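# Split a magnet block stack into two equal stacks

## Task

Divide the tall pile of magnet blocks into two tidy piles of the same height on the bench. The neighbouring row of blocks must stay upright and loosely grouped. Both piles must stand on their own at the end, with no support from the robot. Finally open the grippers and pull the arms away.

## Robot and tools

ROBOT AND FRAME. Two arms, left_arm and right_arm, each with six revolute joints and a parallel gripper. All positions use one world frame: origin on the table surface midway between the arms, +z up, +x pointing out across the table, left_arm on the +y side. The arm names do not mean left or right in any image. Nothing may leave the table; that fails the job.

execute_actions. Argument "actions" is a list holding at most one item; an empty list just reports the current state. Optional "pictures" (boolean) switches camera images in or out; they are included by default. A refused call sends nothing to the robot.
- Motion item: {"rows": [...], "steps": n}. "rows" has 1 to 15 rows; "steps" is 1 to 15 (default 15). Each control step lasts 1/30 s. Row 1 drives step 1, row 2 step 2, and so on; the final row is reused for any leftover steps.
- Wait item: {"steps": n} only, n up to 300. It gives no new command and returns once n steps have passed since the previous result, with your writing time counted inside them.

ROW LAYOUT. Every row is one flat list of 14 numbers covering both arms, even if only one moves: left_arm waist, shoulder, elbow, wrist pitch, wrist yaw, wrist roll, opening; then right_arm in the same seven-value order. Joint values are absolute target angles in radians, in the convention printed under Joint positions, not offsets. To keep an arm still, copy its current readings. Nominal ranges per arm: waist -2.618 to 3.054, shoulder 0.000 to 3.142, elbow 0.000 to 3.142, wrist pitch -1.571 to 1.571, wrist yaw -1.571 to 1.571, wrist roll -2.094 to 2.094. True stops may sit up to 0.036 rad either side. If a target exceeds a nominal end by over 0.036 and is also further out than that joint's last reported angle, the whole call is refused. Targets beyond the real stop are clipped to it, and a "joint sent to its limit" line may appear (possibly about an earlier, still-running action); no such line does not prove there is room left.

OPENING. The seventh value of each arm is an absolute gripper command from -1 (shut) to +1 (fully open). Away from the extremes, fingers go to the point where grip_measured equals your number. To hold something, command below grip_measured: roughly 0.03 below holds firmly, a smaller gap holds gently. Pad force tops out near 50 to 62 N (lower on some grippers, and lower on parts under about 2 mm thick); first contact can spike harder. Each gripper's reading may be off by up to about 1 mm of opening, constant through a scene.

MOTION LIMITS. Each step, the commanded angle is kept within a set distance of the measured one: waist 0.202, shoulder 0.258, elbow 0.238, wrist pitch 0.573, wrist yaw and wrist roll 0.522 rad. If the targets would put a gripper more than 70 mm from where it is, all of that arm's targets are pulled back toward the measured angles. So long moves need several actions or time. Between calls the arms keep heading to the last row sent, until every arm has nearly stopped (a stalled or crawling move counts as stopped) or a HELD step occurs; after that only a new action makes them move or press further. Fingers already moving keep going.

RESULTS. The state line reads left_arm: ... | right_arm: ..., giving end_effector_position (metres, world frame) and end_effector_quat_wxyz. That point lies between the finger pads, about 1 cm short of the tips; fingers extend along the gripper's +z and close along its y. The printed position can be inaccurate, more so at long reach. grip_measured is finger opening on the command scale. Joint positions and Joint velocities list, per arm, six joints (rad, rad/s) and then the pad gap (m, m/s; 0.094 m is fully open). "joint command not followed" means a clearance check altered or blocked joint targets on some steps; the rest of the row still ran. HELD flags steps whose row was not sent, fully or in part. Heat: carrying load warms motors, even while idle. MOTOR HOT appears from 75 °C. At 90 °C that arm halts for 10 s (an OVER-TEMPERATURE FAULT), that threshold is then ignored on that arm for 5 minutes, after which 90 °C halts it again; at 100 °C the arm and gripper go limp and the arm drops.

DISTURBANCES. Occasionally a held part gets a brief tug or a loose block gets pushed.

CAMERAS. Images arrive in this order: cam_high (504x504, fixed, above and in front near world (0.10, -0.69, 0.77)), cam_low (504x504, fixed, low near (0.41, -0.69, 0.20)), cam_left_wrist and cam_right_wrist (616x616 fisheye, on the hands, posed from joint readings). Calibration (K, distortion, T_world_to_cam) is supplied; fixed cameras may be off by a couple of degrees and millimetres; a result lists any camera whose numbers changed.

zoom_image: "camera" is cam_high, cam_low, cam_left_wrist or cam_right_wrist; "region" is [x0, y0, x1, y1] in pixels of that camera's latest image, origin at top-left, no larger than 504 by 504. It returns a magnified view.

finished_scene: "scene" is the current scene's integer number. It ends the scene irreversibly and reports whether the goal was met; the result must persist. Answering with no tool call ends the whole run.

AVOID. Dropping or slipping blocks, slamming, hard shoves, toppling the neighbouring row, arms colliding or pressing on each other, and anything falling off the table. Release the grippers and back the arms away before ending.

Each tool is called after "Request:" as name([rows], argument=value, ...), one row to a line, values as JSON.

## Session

Request:
execute_actions(actions=[])

Scene clock: 0.00 s of 4600.00 s.
left_arm: end_effector_position=(+0.1476, +0.2287, +0.1319) grip_measured=+1.000 end_effector_quat_wxyz=(-0.082, -0.313, +0.945, -0.053) | right_arm: end_effector_position=(+0.5828, -0.2431, +0.2090) grip_measured=+1.000 end_effector_quat_wxyz=(+0.431, -0.379, +0.807, +0.137)
Joint positions: left_arm=[-0.407  1.147  0.976 -1.485  0.176 -0.863  0.094] | right_arm=[-0.208  2.421  2.488 -0.957 -0.705 -0.805  0.094]
Joint velocities: left_arm=[-0.012 -0.017 -0.002  0.037 -0.007  0.022  0.   ] | right_arm=[-0.007  0.002 -0.007  0.051  0.051  0.022  0.   ]
camera_calibration (this result's frames):
cam_left_wrist: T_world_to_cam=[[0.600553, -0.797152, 0.0623189, 0.0788727], [-0.635246, -0.428338, 0.642643, 0.13741], [-0.485591, -0.425529, -0.763627, 0.393625], [0, 0, 0, 1]] pos_world=[0.231063, 0.28923, 0.207362]
cam_right_wrist: T_world_to_cam=[[0.828527, -0.53505, 0.165118, -0.642546], [-0.528613, -0.844644, -0.0845207, 0.129469], [0.184689, -0.017256, -0.982646, 0.197106], [0, 0, 0, 1]] pos_world=[0.564403, -0.231037, 0.310724]

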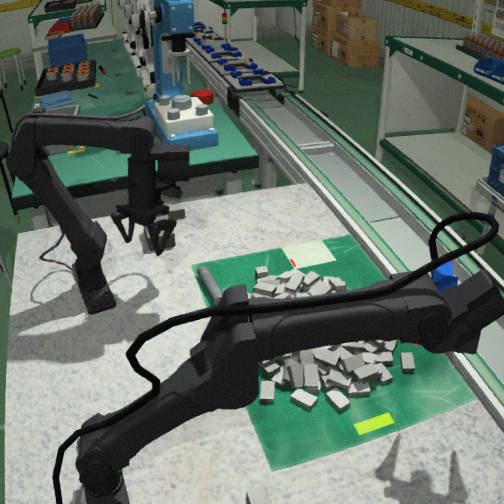

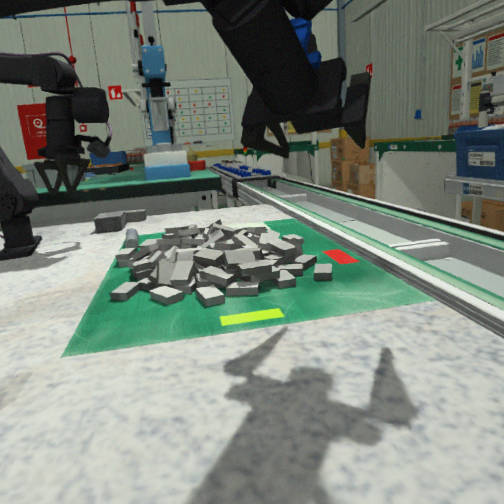

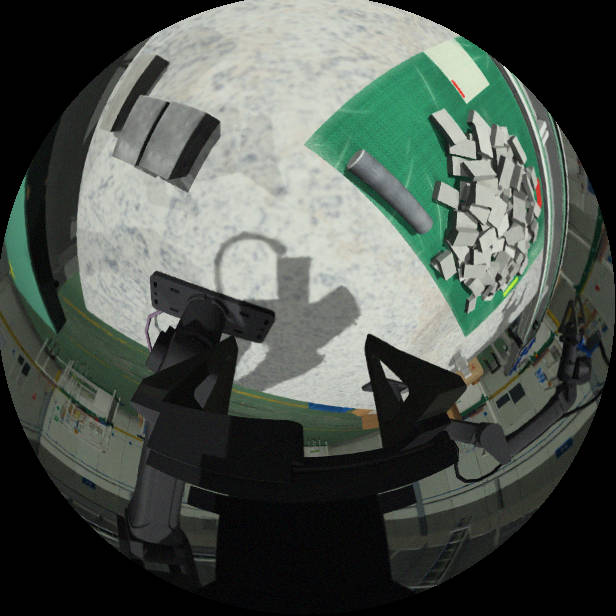

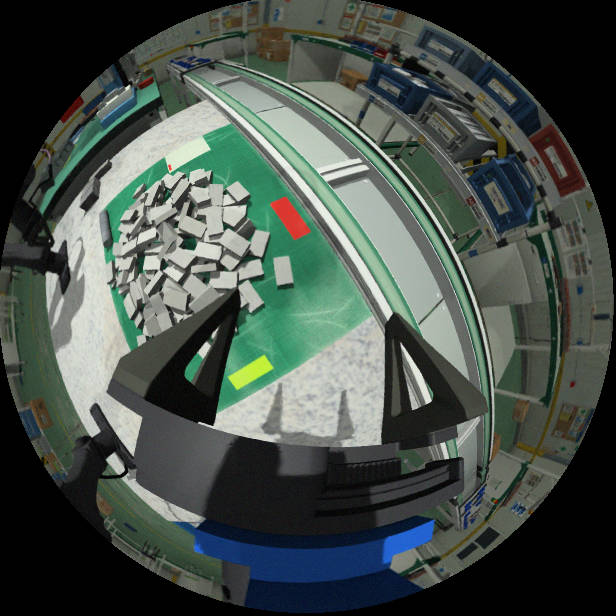

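Request:
execute_actions([
  {"rows":[[-0.407,1.147,0.976,-1.485,0.176,-0.863,1,-0.6,1.55,1.4,-1.4,0,-0.4,1]]},
], pictures=false)

Request:
execute_actions([
  {"steps":45},
])

Scene clock: 2.83 s of 4600.00 s.
left_arm: end_effector_position=(+0.1476, +0.2287, +0.1319) grip_measured=+1.000 end_effector_quat_wxyz=(-0.082, -0.313, +0.945, -0.053) | right_arm: end_effector_position=(+0.3620, -0.4445, +0.1919) grip_measured=+1.000 end_effector_quat_wxyz=(+0.176, +0.009, +0.984, -0.007)
Joint positions: left_arm=[-0.407  1.147  0.976 -1.485  0.176 -0.863  0.094] | right_arm=[-0.57   1.894  1.882 -1.244 -0.166 -0.503  0.094]
Joint velocities: left_arm=[-0.007  0.002 -0.017 -0.007 -0.007 -0.037  0.   ] | right_arm=[-0.725 -1.653 -1.78  -0.447  0.916  0.462  0.   ]
Steps of this call (steps 1 to 70: nothing new was sent; steps 71 to 85: all 15 steps of this action). Readings (joint positions):
71: left_arm=[-0.407 1.147 0.976 -1.485 0.176 -0.863] | right_arm=[-0.212 2.406 2.467 -0.965 -0.674 -0.780]
72: left_arm=[-0.407 1.147 0.976 -1.485 0.176 -0.863] | right_arm=[-0.219 2.380 2.428 -0.996 -0.632 -0.750]
74: left_arm=[-0.407 1.147 0.976 -1.485 0.176 -0.863] | right_arm=[-0.249 2.322 2.353 -1.055 -0.550 -0.699]
78: left_arm=[-0.407 1.147 0.976 -1.485 0.176 -0.863] | right_arm=[-0.350 2.195 2.207 -1.142 -0.390 -0.616]
85: the state above

Scene clock: 4.33 s of 4600.00 s.
left_arm: end_effector_position=(+0.1476, +0.2287, +0.1319) grip_measured=+1.000 end_effector_quat_wxyz=(-0.082, -0.313, +0.945, -0.053) | right_arm: end_effector_position=(+0.2097, -0.3977, +0.1572) grip_measured=+1.000 end_effector_quat_wxyz=(+0.011, +0.090, +0.996, -0.004)
Joint positions: left_arm=[-0.407  1.147  0.976 -1.485  0.176 -0.863  0.094] | right_arm=[-0.609  1.551  1.403 -1.4   -0.004 -0.408  0.094]
Joint velocities: left_arm=[-0.022 -0.017 -0.007 -0.081  0.051 -0.022  0.   ] | right_arm=[-0.027  0.002  0.007  0.007 -0.022 -0.051  0.   ]
Steps of this call (steps 1 to 30: the robot went on to your last target; steps 31 to 45: nothing new was sent). Readings (joint positions):
1: left_arm=[-0.407 1.147 0.976 -1.485 0.176 -0.863] | right_arm=[-0.592 1.833 1.818 -1.258 -0.138 -0.489]
2: left_arm=[-0.407 1.147 0.976 -1.485 0.176 -0.863] | right_arm=[-0.607 1.767 1.751 -1.272 -0.112 -0.477]
4: left_arm=[-0.407 1.147 0.976 -1.485 0.176 -0.863] | right_arm=[-0.616 1.632 1.608 -1.301 -0.071 -0.454]
8: left_arm=[-0.407 1.147 0.976 -1.485 0.176 -0.863] | right_arm=[-0.610 1.526 1.432 -1.392 -0.032 -0.427]
45: the state above
All arms were judged still, so your last target was given up. Only a new action makes them travel on or press farther. Fingers that are still opening or closing keep moving.
camera_calibration (this result's frames):
cam_left_wrist: T_world_to_cam=[[0.600553, -0.797152, 0.0623189, 0.0788727], [-0.635246, -0.428338, 0.642643, 0.13741], [-0.485591, -0.425529, -0.763627, 0.393625], [0, 0, 0, 1]] pos_world=[0.231063, 0.28923, 0.207362]
cam_right_wrist: T_world_to_cam=[[-0.0261392, -0.995558, -0.0904463, -0.371312], [-0.700817, -0.04627, 0.711839, 0.0257279], [-0.712862, 0.0819932, -0.696495, 0.395093], [0, 0, 0, 1]] pos_world=[0.289972, -0.400867, 0.223282]

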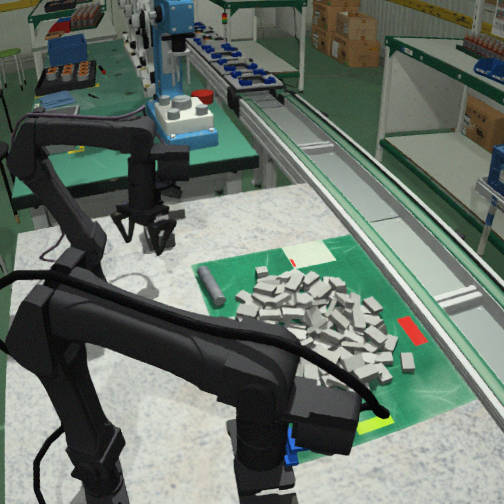

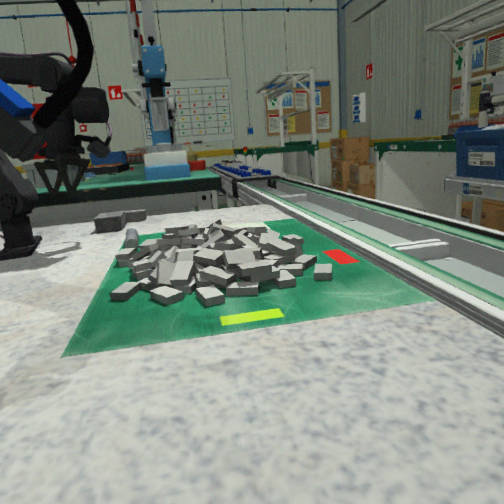

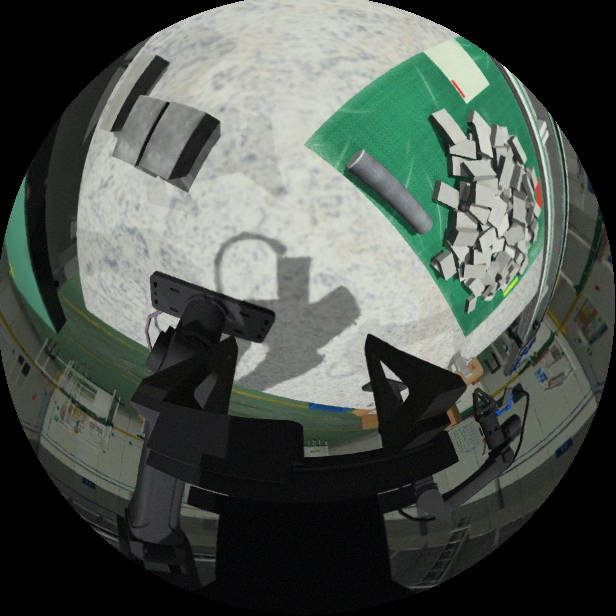

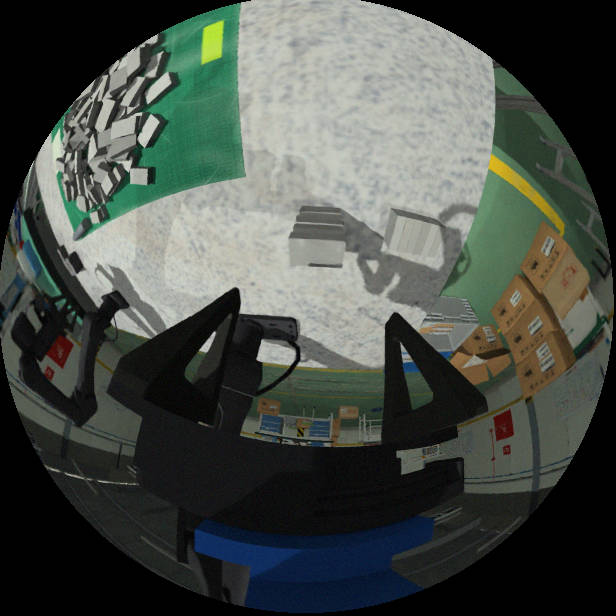

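Request:
execute_actions([
  {"rows":[[-0.407,1.147,0.976,-1.485,0.176,-0.863,1,-0.6,1.61,1.12,-1.06,0,-0.5,1]]},
], pictures=false)

Request:
execute_actions([
  {"steps":20},
])

Request:
zoom_image(camera="cam_right_wrist", region=[200,200,440,400])

Scene clock: 8.40 s of 4600.00 s.
left_arm: end_effector_position=(+0.1476, +0.2287, +0.1319) grip_measured=+1.000 end_effector_quat_wxyz=(-0.082, -0.313, +0.945, -0.053) | right_arm: end_effector_position=(+0.2067, -0.3960, +0.0634) grip_measured=+1.000 end_effector_quat_wxyz=(-0.015, +0.050, +0.999, +0.010)
Joint positions: left_arm=[-0.407  1.147  0.976 -1.485  0.176 -0.863  0.094] | right_arm=[-0.609  1.627  1.104 -1.083 -0.003 -0.488  0.094]
Joint velocities: left_arm=[-0.007 -0.022 -0.002 -0.051 -0.022  0.022  0.   ] | right_arm=[ 0.007 -0.012 -0.007  0.037 -0.007 -0.066  0.   ]
Steps of this call (steps 1 to 90: nothing new was sent; then 0.57 s passed at rest; steps 91 to 105: all 15 steps of this action). Readings (joint positions):
91: left_arm=[-0.407 1.147 0.976 -1.485 0.176 -0.863] | right_arm=[-0.609 1.548 1.370 -1.354 -0.004 -0.420]
92: left_arm=[-0.407 1.147 0.976 -1.485 0.176 -0.863] | right_arm=[-0.609 1.545 1.314 -1.288 -0.004 -0.433]
94: left_arm=[-0.407 1.147 0.976 -1.485 0.176 -0.863] | right_arm=[-0.609 1.574 1.196 -1.200 -0.004 -0.454]
98: left_arm=[-0.407 1.147 0.976 -1.485 0.176 -0.863] | right_arm=[-0.609 1.634 1.104 -1.137 -0.003 -0.476]
105: the state above

Scene clock: 9.07 s of 4600.00 s.
left_arm: end_effector_position=(+0.1476, +0.2287, +0.1319) grip_measured=+1.000 end_effector_quat_wxyz=(-0.082, -0.313, +0.945, -0.053) | right_arm: end_effector_position=(+0.2093, -0.3977, +0.0634) grip_measured=+1.000 end_effector_quat_wxyz=(-0.009, +0.048, +0.999, +0.007)
Joint positions: left_arm=[-0.407  1.147  0.976 -1.485  0.176 -0.863  0.094] | right_arm=[-0.609  1.627  1.104 -1.071 -0.003 -0.491  0.094]
Joint velocities: left_arm=[-0.007  0.027 -0.007 -0.066  0.037  0.037  0.   ] | right_arm=[-0.002 -0.002  0.012 -0.022 -0.037  0.051  0.   ]
Steps of this call (steps 1 to 20: the robot went on to your last target). Readings (joint positions):
1: left_arm=[-0.407 1.147 0.976 -1.485 0.176 -0.863] | right_arm=[-0.609 1.627 1.104 -1.080 -0.003 -0.489]
2: left_arm=[-0.407 1.147 0.976 -1.485 0.176 -0.863] | right_arm=[-0.609 1.627 1.104 -1.078 -0.003 -0.490]
4: left_arm=[-0.407 1.147 0.976 -1.485 0.176 -0.863] | right_arm=[-0.609 1.627 1.104 -1.075 -0.003 -0.490]
8: left_arm=[-0.407 1.147 0.976 -1.485 0.176 -0.863] | right_arm=[-0.609 1.627 1.104 -1.072 -0.003 -0.491]
20: the state above
camera_calibration (this result's frames):
cam_left_wrist: T_world_to_cam=[[0.600553, -0.797152, 0.0623189, 0.0788727], [-0.635246, -0.428338, 0.642643, 0.13741], [-0.485591, -0.425529, -0.763627, 0.393625], [0, 0, 0, 1]] pos_world=[0.231063, 0.28923, 0.207362]
cam_right_wrist: T_world_to_cam=[[0.0530316, -0.991958, -0.114924, -0.393375], [-0.666191, -0.120876, 0.73592, 0.0538197], [-0.743893, 0.0375345, -0.667243, 0.316392], [0, 0, 0, 1]] pos_world=[0.292078, -0.395581, 0.126295]

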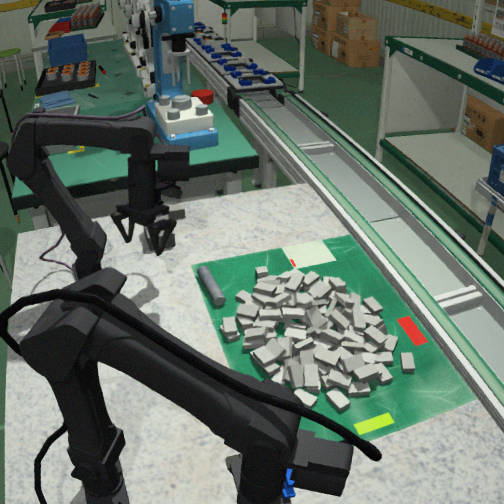

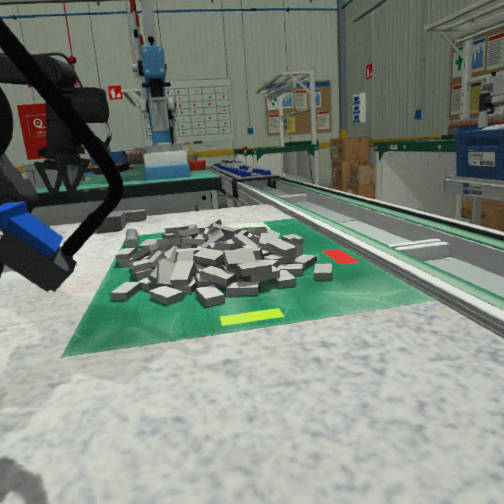

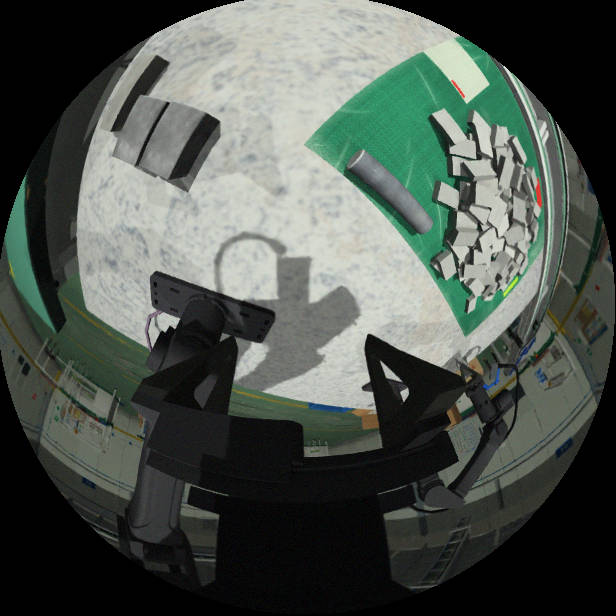

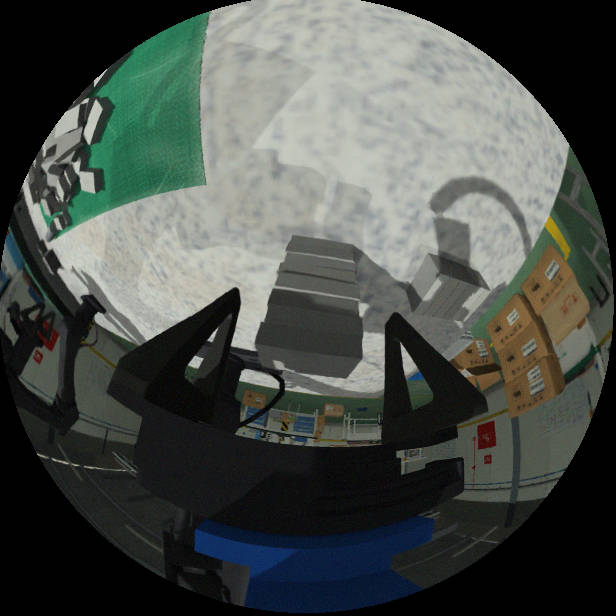

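Region (200, 200, 440, 400) of cam_right_wrist's 616x616 image, scaled by 2.100, with more detail than that image has.

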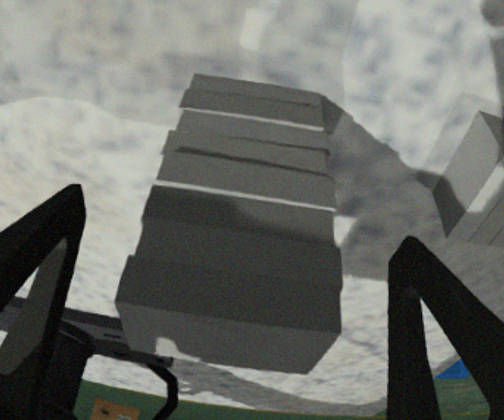

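Request:
execute_actions([
  {"rows":[[-0.407,1.147,0.976,-1.485,0.176,-0.863,1,-0.6,1.61,1.07,-1.02,0,-0.5,0.4]]},
], pictures=false)

Request:
execute_actions([
  {"rows":[[-0.407,1.147,0.976,-1.485,0.176,-0.863,1,-0.6,1.61,1.07,-1.02,0,-0.5,-0.12]]},
], pictures=false)

Request:
execute_actions([
  {"rows":[[-0.407,1.147,0.976,-1.485,0.176,-0.863,1,-0.6,1.595,1.19,-1.15,0,-0.5,-0.12]]},
])

Request:
zoom_image(camera="cam_right_wrist", region=[200,200,440,400])

Scene clock: 16.33 s of 4600.00 s.
left_arm: end_effector_position=(+0.1476, +0.2287, +0.1319) grip_measured=+1.000 end_effector_quat_wxyz=(-0.082, -0.313, +0.945, -0.053) | right_arm: end_effector_position=(+0.2112, -0.3989, +0.0581) grip_measured=+0.402 end_effector_quat_wxyz=(-0.002, +0.048, +0.999, +0.003)
Joint positions: left_arm=[-0.407  1.147  0.976 -1.485  0.176 -0.863  0.094] | right_arm=[-0.609  1.625  1.08  -1.032 -0.003 -0.492  0.066]
Joint velocities: left_arm=[ 0.017  0.002  0.007  0.007 -0.007 -0.066  0.   ] | right_arm=[-0.002 -0.007  0.002 -0.081 -0.037  0.081 -0.   ]
Steps of this call (steps 1 to 15: the robot went on to your last target; steps 16 to 90: nothing new was sent; then 3.77 s passed at rest; steps 91 to 105: all 15 steps of this action). Readings (joint positions):
91: left_arm=[-0.407 1.147 0.976 -1.485 0.176 -0.863] | right_arm=[-0.609 1.626 1.100 -1.065 -0.003 -0.492]
92: left_arm=[-0.407 1.147 0.976 -1.485 0.176 -0.863] | right_arm=[-0.609 1.625 1.095 -1.056 -0.003 -0.492]
94: left_arm=[-0.407 1.147 0.976 -1.485 0.176 -0.863] | right_arm=[-0.609 1.625 1.085 -1.046 -0.003 -0.492]
98: left_arm=[-0.407 1.147 0.976 -1.485 0.176 -0.863] | right_arm=[-0.609 1.625 1.080 -1.039 -0.003 -0.492]
105: the state above

Scene clock: 16.83 s of 4600.00 s.
left_arm: end_effector_position=(+0.1476, +0.2287, +0.1319) grip_measured=+1.000 end_effector_quat_wxyz=(-0.082, -0.313, +0.945, -0.053) | right_arm: end_effector_position=(+0.2118, -0.3985, +0.0581) grip_measured=-0.071 end_effector_quat_wxyz=(-0.001, +0.047, +0.999, +0.003)
Joint positions: left_arm=[-0.407  1.147  0.976 -1.485  0.176 -0.863  0.094] | right_arm=[-0.608  1.625  1.08  -1.031 -0.004 -0.492  0.044]
Joint velocities: left_arm=[-0.007 -0.007 -0.002 -0.022 -0.037 -0.051  0.   ] | right_arm=[-0.002  0.002  0.002 -0.066 -0.022  0.022 -0.001]
Steps of this call (steps 1 to 15: all 15 steps of this action). Readings (joint positions):
1: left_arm=[-0.407 1.147 0.976 -1.485 0.176 -0.863] | right_arm=[-0.609 1.625 1.080 -1.031 -0.003 -0.492]
2: left_arm=[-0.407 1.147 0.976 -1.485 0.176 -0.863] | right_arm=[-0.608 1.625 1.080 -1.032 -0.007 -0.492]
4: left_arm=[-0.407 1.147 0.976 -1.485 0.176 -0.863] | right_arm=[-0.608 1.625 1.080 -1.031 -0.004 -0.492]
8: left_arm=[-0.407 1.147 0.976 -1.485 0.176 -0.863] | right_arm=[-0.608 1.625 1.080 -1.031 -0.004 -0.492]
15: the state above

Scene clock: 17.33 s of 4600.00 s.
left_arm: end_effector_position=(+0.1476, +0.2287, +0.1319) grip_measured=+1.000 end_effector_quat_wxyz=(-0.082, -0.313, +0.945, -0.053) | right_arm: end_effector_position=(+0.2140, -0.4002, +0.0816) grip_measured=-0.071 end_effector_quat_wxyz=(-0.003, +0.047, +0.999, +0.003)
Joint positions: left_arm=[-0.407  1.147  0.976 -1.485  0.176 -0.863  0.094] | right_arm=[-0.608  1.616  1.167 -1.131 -0.003 -0.492  0.044]
Joint velocities: left_arm=[ 0.007 -0.007 -0.017 -0.022  0.037  0.022  0.   ] | right_arm=[-0.012 -0.012  0.002 -0.007 -0.007 -0.007  0.   ]
Steps of this call (steps 1 to 15: all 15 steps of this action). Readings (joint positions):
1: left_arm=[-0.407 1.147 0.976 -1.485 0.176 -0.863] | right_arm=[-0.608 1.626 1.092 -1.047 -0.004 -0.492]
2: left_arm=[-0.407 1.147 0.976 -1.485 0.176 -0.863] | right_arm=[-0.608 1.627 1.110 -1.071 -0.003 -0.492]
4: left_arm=[-0.407 1.147 0.976 -1.485 0.176 -0.863] | right_arm=[-0.608 1.623 1.144 -1.099 -0.003 -0.492]
8: left_arm=[-0.407 1.147 0.976 -1.485 0.176 -0.863] | right_arm=[-0.608 1.616 1.167 -1.109 -0.003 -0.492]
15: the state above
camera_calibration (this result's frames):
cam_left_wrist: T_world_to_cam=[[0.600553, -0.797152, 0.0623189, 0.0788727], [-0.635246, -0.428338, 0.642643, 0.13741], [-0.485591, -0.425529, -0.763627, 0.393625], [0, 0, 0, 1]] pos_world=[0.231063, 0.28923, 0.207362]
cam_right_wrist: T_world_to_cam=[[0.0566581, -0.992686, -0.106608, -0.395811], [-0.674919, -0.116768, 0.728594, 0.0473186], [-0.735713, 0.030671, -0.676598, 0.328466], [0, 0, 0, 1]] pos_world=[0.296019, -0.397465, 0.145567]

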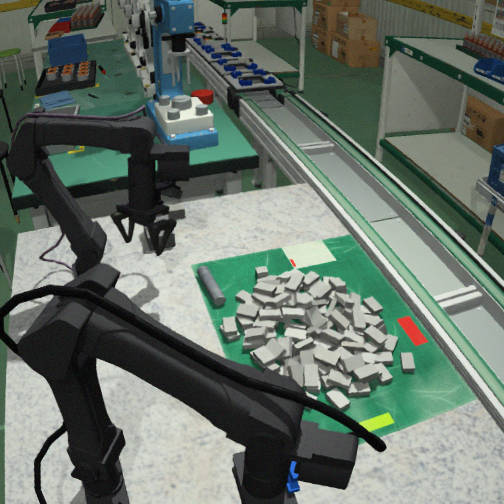

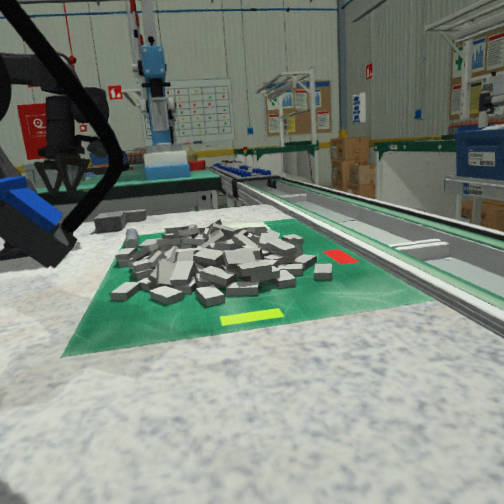

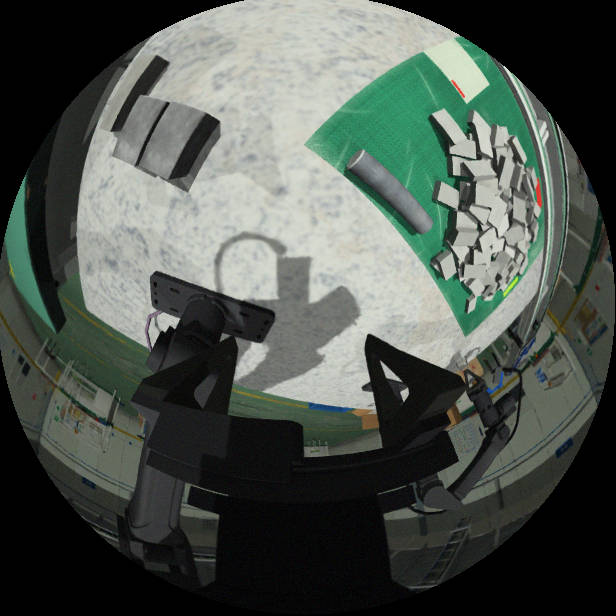

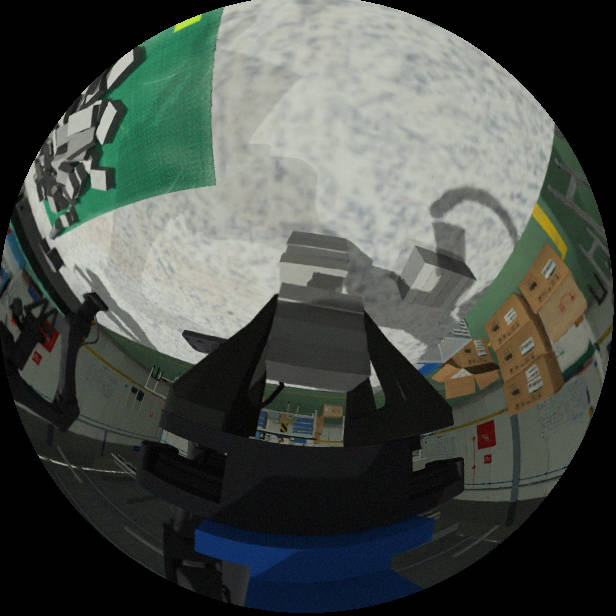

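Region (200, 200, 440, 400) of cam_right_wrist's 616x616 image, scaled by 2.100, with more detail than that image has.

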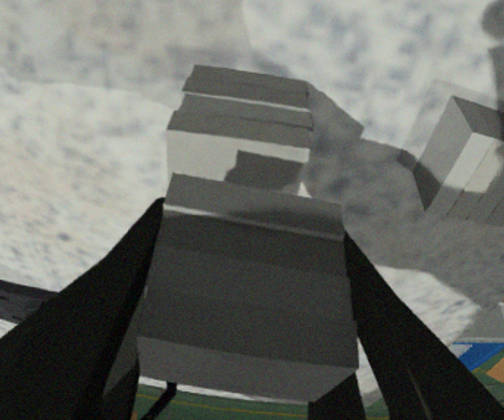

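Four held. Same placement.

Request:
execute_actions([
  {"rows":[[-0.407,1.147,0.976,-1.485,0.176,-0.863,1,-0.22,1.57,1.15,-1.13,0,-0.1,-0.12]]},
], pictures=false)

Request:
execute_actions([
  {"rows":[[-0.407,1.147,0.976,-1.485,0.176,-0.863,1,-0.22,1.585,0.915,-0.86,0,-0.1,-0.12]]},
], pictures=false)

Request:
execute_actions([
  {"rows":[[-0.407,1.147,0.976,-1.485,0.176,-0.863,1,-0.22,1.585,0.858,-0.84,0,-0.1,-0.12]]},
], pictures=false)

Request:
execute_actions([
  {"rows":[[-0.407,1.147,0.976,-1.485,0.176,-0.863,1,-0.22,1.585,0.858,-0.84,0,-0.1,0.5]]},
], pictures=false)

Request:
execute_actions([
  {"rows":[[-0.407,1.147,0.976,-1.485,0.176,-0.863,1,-0.22,1.45,1.25,-1.37,0,-0.1,0.5]]},
])

Scene clock: 24.33 s of 4600.00 s.
left_arm: end_effector_position=(+0.1476, +0.2287, +0.1319) grip_measured=+1.000 end_effector_quat_wxyz=(-0.082, -0.313, +0.945, -0.053) | right_arm: end_effector_position=(+0.2549, -0.2993, +0.0818) grip_measured=-0.071 end_effector_quat_wxyz=(+0.003, +0.035, +0.999, +0.003)
Joint positions: left_arm=[-0.407  1.147  0.976 -1.485  0.176 -0.863  0.094] | right_arm=[-0.213  1.604  1.156 -1.117 -0.006 -0.122  0.044]
Joint velocities: left_arm=[-0.017 -0.007 -0.017  0.007  0.022  0.022  0.   ] | right_arm=[-0.037 -0.012  0.007 -0.022  0.066  0.037 -0.   ]
Steps of this call (steps 1 to 15: the robot went on to your last target; steps 16 to 90: nothing new was sent; then 3.50 s passed at rest; steps 91 to 105: all 15 steps of this action). Readings (joint positions):
91: left_arm=[-0.407 1.147 0.976 -1.485 0.176 -0.863] | right_arm=[-0.586 1.614 1.165 -1.132 0.012 -0.430]
92: left_arm=[-0.407 1.147 0.976 -1.485 0.176 -0.863] | right_arm=[-0.540 1.610 1.160 -1.128 0.028 -0.364]
94: left_arm=[-0.407 1.147 0.976 -1.485 0.176 -0.863] | right_arm=[-0.408 1.605 1.156 -1.125 0.028 -0.270]
98: left_arm=[-0.407 1.147 0.976 -1.485 0.176 -0.863] | right_arm=[-0.200 1.604 1.156 -1.116 -0.011 -0.176]
105: the state above

Scene clock: 24.83 s of 4600.00 s.
left_arm: end_effector_position=(+0.1476, +0.2287, +0.1319) grip_measured=+1.000 end_effector_quat_wxyz=(-0.082, -0.313, +0.945, -0.053) | right_arm: end_effector_position=(+0.2254, -0.2940, +0.0180) grip_measured=-0.071 end_effector_quat_wxyz=(-0.012, +0.042, +0.999, +0.004)
Joint positions: left_arm=[-0.407  1.147  0.976 -1.485  0.176 -0.863  0.094] | right_arm=[-0.214  1.606  0.887 -0.877 -0.004 -0.108  0.044]
Joint velocities: left_arm=[-0.017 -0.022  0.007 -0.007  0.066 -0.066  0.   ] | right_arm=[-0.002  0.012 -0.012  0.022 -0.037  0.037  0.   ]
Steps of this call (steps 1 to 15: all 15 steps of this action). Readings (joint positions):
1: left_arm=[-0.407 1.147 0.976 -1.485 0.176 -0.863] | right_arm=[-0.214 1.595 1.119 -1.070 -0.005 -0.119]
2: left_arm=[-0.407 1.147 0.976 -1.485 0.176 -0.863] | right_arm=[-0.214 1.581 1.059 -1.002 -0.005 -0.117]
4: left_arm=[-0.407 1.147 0.976 -1.485 0.176 -0.863] | right_arm=[-0.214 1.587 0.959 -0.941 -0.005 -0.114]
8: left_arm=[-0.407 1.147 0.976 -1.485 0.176 -0.863] | right_arm=[-0.214 1.606 0.887 -0.933 -0.004 -0.110]
15: the state above

Scene clock: 25.33 s of 4600.00 s.
left_arm: end_effector_position=(+0.1476, +0.2287, +0.1319) grip_measured=+1.000 end_effector_quat_wxyz=(-0.082, -0.313, +0.945, -0.053) | right_arm: end_effector_position=(+0.2257, -0.2943, +0.0142) grip_measured=-0.071 end_effector_quat_wxyz=(-0.007, +0.042, +0.999, +0.002)
Joint positions: left_arm=[-0.407  1.147  0.976 -1.485  0.176 -0.863  0.094] | right_arm=[-0.214  1.604  0.869 -0.849 -0.003 -0.108  0.044]
Joint velocities: left_arm=[ 0.002 -0.012 -0.002 -0.007 -0.007 -0.095  0.   ] | right_arm=[-0.022  0.002  0.012  0.007 -0.066 -0.022 -0.   ]
Steps of this call (steps 1 to 15: all 15 steps of this action). Readings (joint positions):
1: left_arm=[-0.407 1.147 0.976 -1.485 0.176 -0.863] | right_arm=[-0.214 1.606 0.884 -0.870 -0.004 -0.108]
2: left_arm=[-0.407 1.147 0.976 -1.485 0.176 -0.863] | right_arm=[-0.214 1.606 0.879 -0.861 -0.004 -0.108]
4: left_arm=[-0.407 1.147 0.976 -1.485 0.176 -0.863] | right_arm=[-0.214 1.605 0.869 -0.853 -0.004 -0.108]
8: left_arm=[-0.407 1.147 0.976 -1.485 0.176 -0.863] | right_arm=[-0.214 1.604 0.869 -0.850 -0.003 -0.108]
15: the state above

Scene clock: 25.83 s of 4600.00 s.
left_arm: end_effector_position=(+0.1476, +0.2287, +0.1319) grip_measured=+1.000 end_effector_quat_wxyz=(-0.082, -0.313, +0.945, -0.053) | right_arm: end_effector_position=(+0.2261, -0.2944, +0.0145) grip_measured=+0.498 end_effector_quat_wxyz=(-0.005, +0.042, +0.999, +0.002)
Joint positions: left_arm=[-0.407  1.147  0.976 -1.485  0.176 -0.863  0.094] | right_arm=[-0.214  1.603  0.869 -0.848 -0.003 -0.108  0.07 ]
Joint velocities: left_arm=[ 0.027 -0.002  0.007  0.022  0.022  0.007  0.   ] | right_arm=[ 0.002  0.007 -0.002 -0.007 -0.022 -0.037 -0.   ]
Steps of this call (steps 1 to 15: all 15 steps of this action). Readings (joint positions):
1: left_arm=[-0.407 1.147 0.976 -1.485 0.176 -0.863] | right_arm=[-0.214 1.604 0.869 -0.849 -0.003 -0.108]
2: left_arm=[-0.407 1.147 0.976 -1.485 0.176 -0.863] | right_arm=[-0.214 1.603 0.869 -0.848 -0.003 -0.108]
4: left_arm=[-0.407 1.147 0.976 -1.485 0.176 -0.863] | right_arm=[-0.214 1.603 0.869 -0.848 -0.003 -0.108]
8: left_arm=[-0.407 1.147 0.976 -1.485 0.176 -0.863] | right_arm=[-0.214 1.603 0.869 -0.848 -0.003 -0.108]
15: the state above

Scene clock: 26.33 s of 4600.00 s.
left_arm: end_effector_position=(+0.1476, +0.2287, +0.1319) grip_measured=+1.000 end_effector_quat_wxyz=(-0.082, -0.313, +0.945, -0.053) | right_arm: end_effector_position=(+0.2304, -0.2953, +0.1468) grip_measured=+0.498 end_effector_quat_wxyz=(+0.028, +0.042, +0.999, -0.003)
Joint positions: left_arm=[-0.407  1.147  0.976 -1.485  0.176 -0.863  0.094] | right_arm=[-0.214  1.442  1.259 -1.331 -0.003 -0.108  0.07 ]
Joint velocities: left_arm=[-0.007 -0.002 -0.007  0.051 -0.007 -0.051  0.   ] | right_arm=[ 0.007  0.007  0.002 -0.242 -0.022  0.037 -0.   ]
Steps of this call (steps 1 to 15: all 15 steps of this action). Readings (joint positions):
1: left_arm=[-0.407 1.147 0.976 -1.485 0.176 -0.863] | right_arm=[-0.214 1.597 0.892 -0.901 -0.003 -0.108]
2: left_arm=[-0.407 1.147 0.976 -1.485 0.176 -0.863] | right_arm=[-0.214 1.584 0.931 -0.982 -0.003 -0.108]
4: left_arm=[-0.407 1.147 0.976 -1.485 0.176 -0.863] | right_arm=[-0.214 1.537 1.039 -1.105 -0.003 -0.108]
8: left_arm=[-0.407 1.147 0.976 -1.485 0.176 -0.863] | right_arm=[-0.214 1.455 1.244 -1.226 -0.003 -0.108]
15: the state above
camera_calibration (this result's frames):
cam_left_wrist: T_world_to_cam=[[0.600553, -0.797152, 0.0623189, 0.0788727], [-0.635246, -0.428338, 0.642643, 0.13741], [-0.485591, -0.425529, -0.763627, 0.393625], [0, 0, 0, 1]] pos_world=[0.231063, 0.28923, 0.207362]
cam_right_wrist: T_world_to_cam=[[0.0720333, -0.993614, -0.086843, -0.29231], [-0.717731, -0.112098, 0.687238, 0.0404879], [-0.692584, 0.012826, -0.721223, 0.372724], [0, 0, 0, 1]] pos_world=[0.308258, -0.290686, 0.215607]

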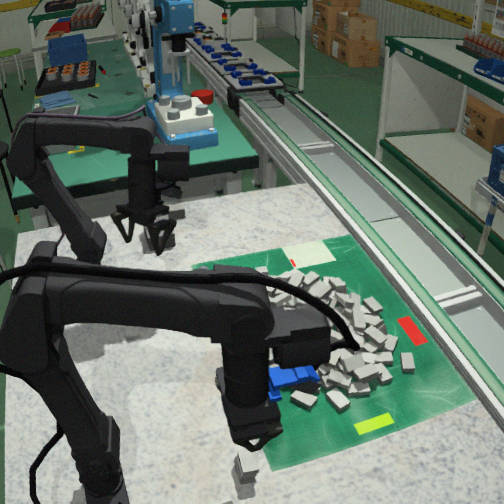

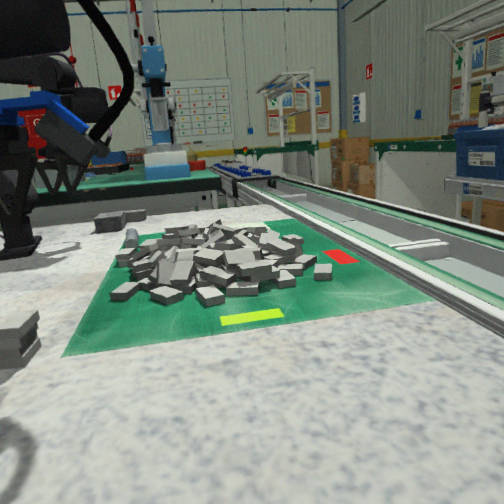

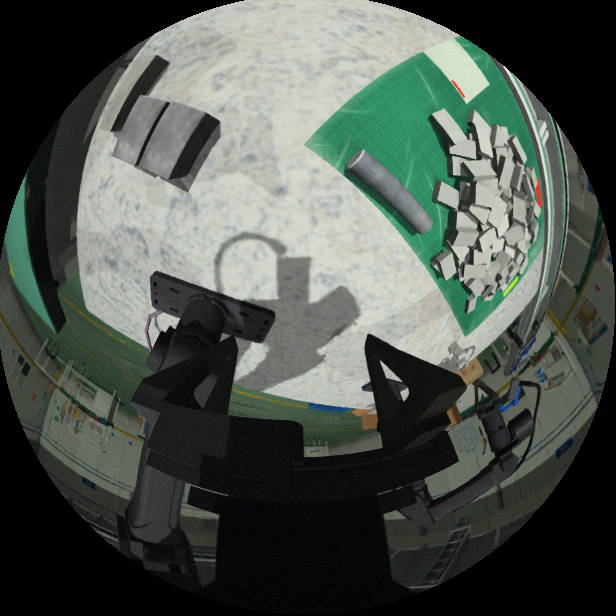

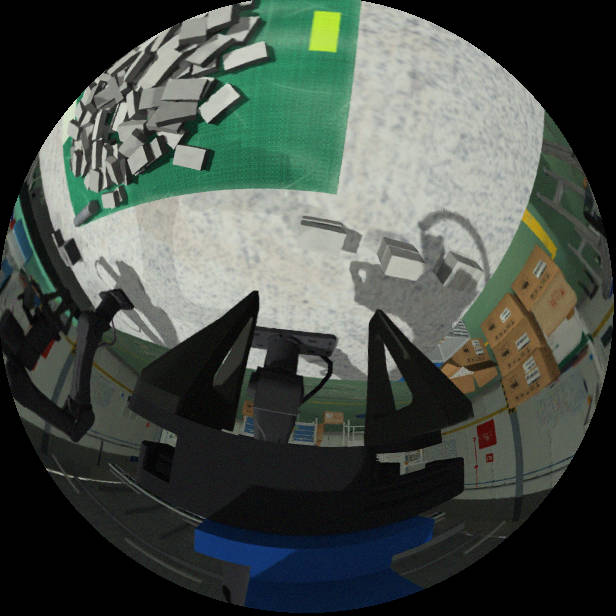

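Request:
zoom_image(camera="cam_right_wrist", region=[270,190,500,310])

Region (270, 190, 500, 310) of cam_right_wrist's 616x616 image, scaled by 2.191, with more detail than that image has; it fills the top 263 rows of this view, and the rest is white.

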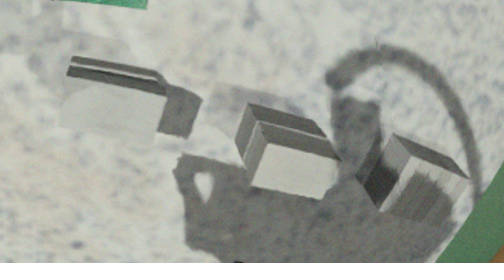

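Request:
finished_scene(scene=2)

The scene is finished: the task was done.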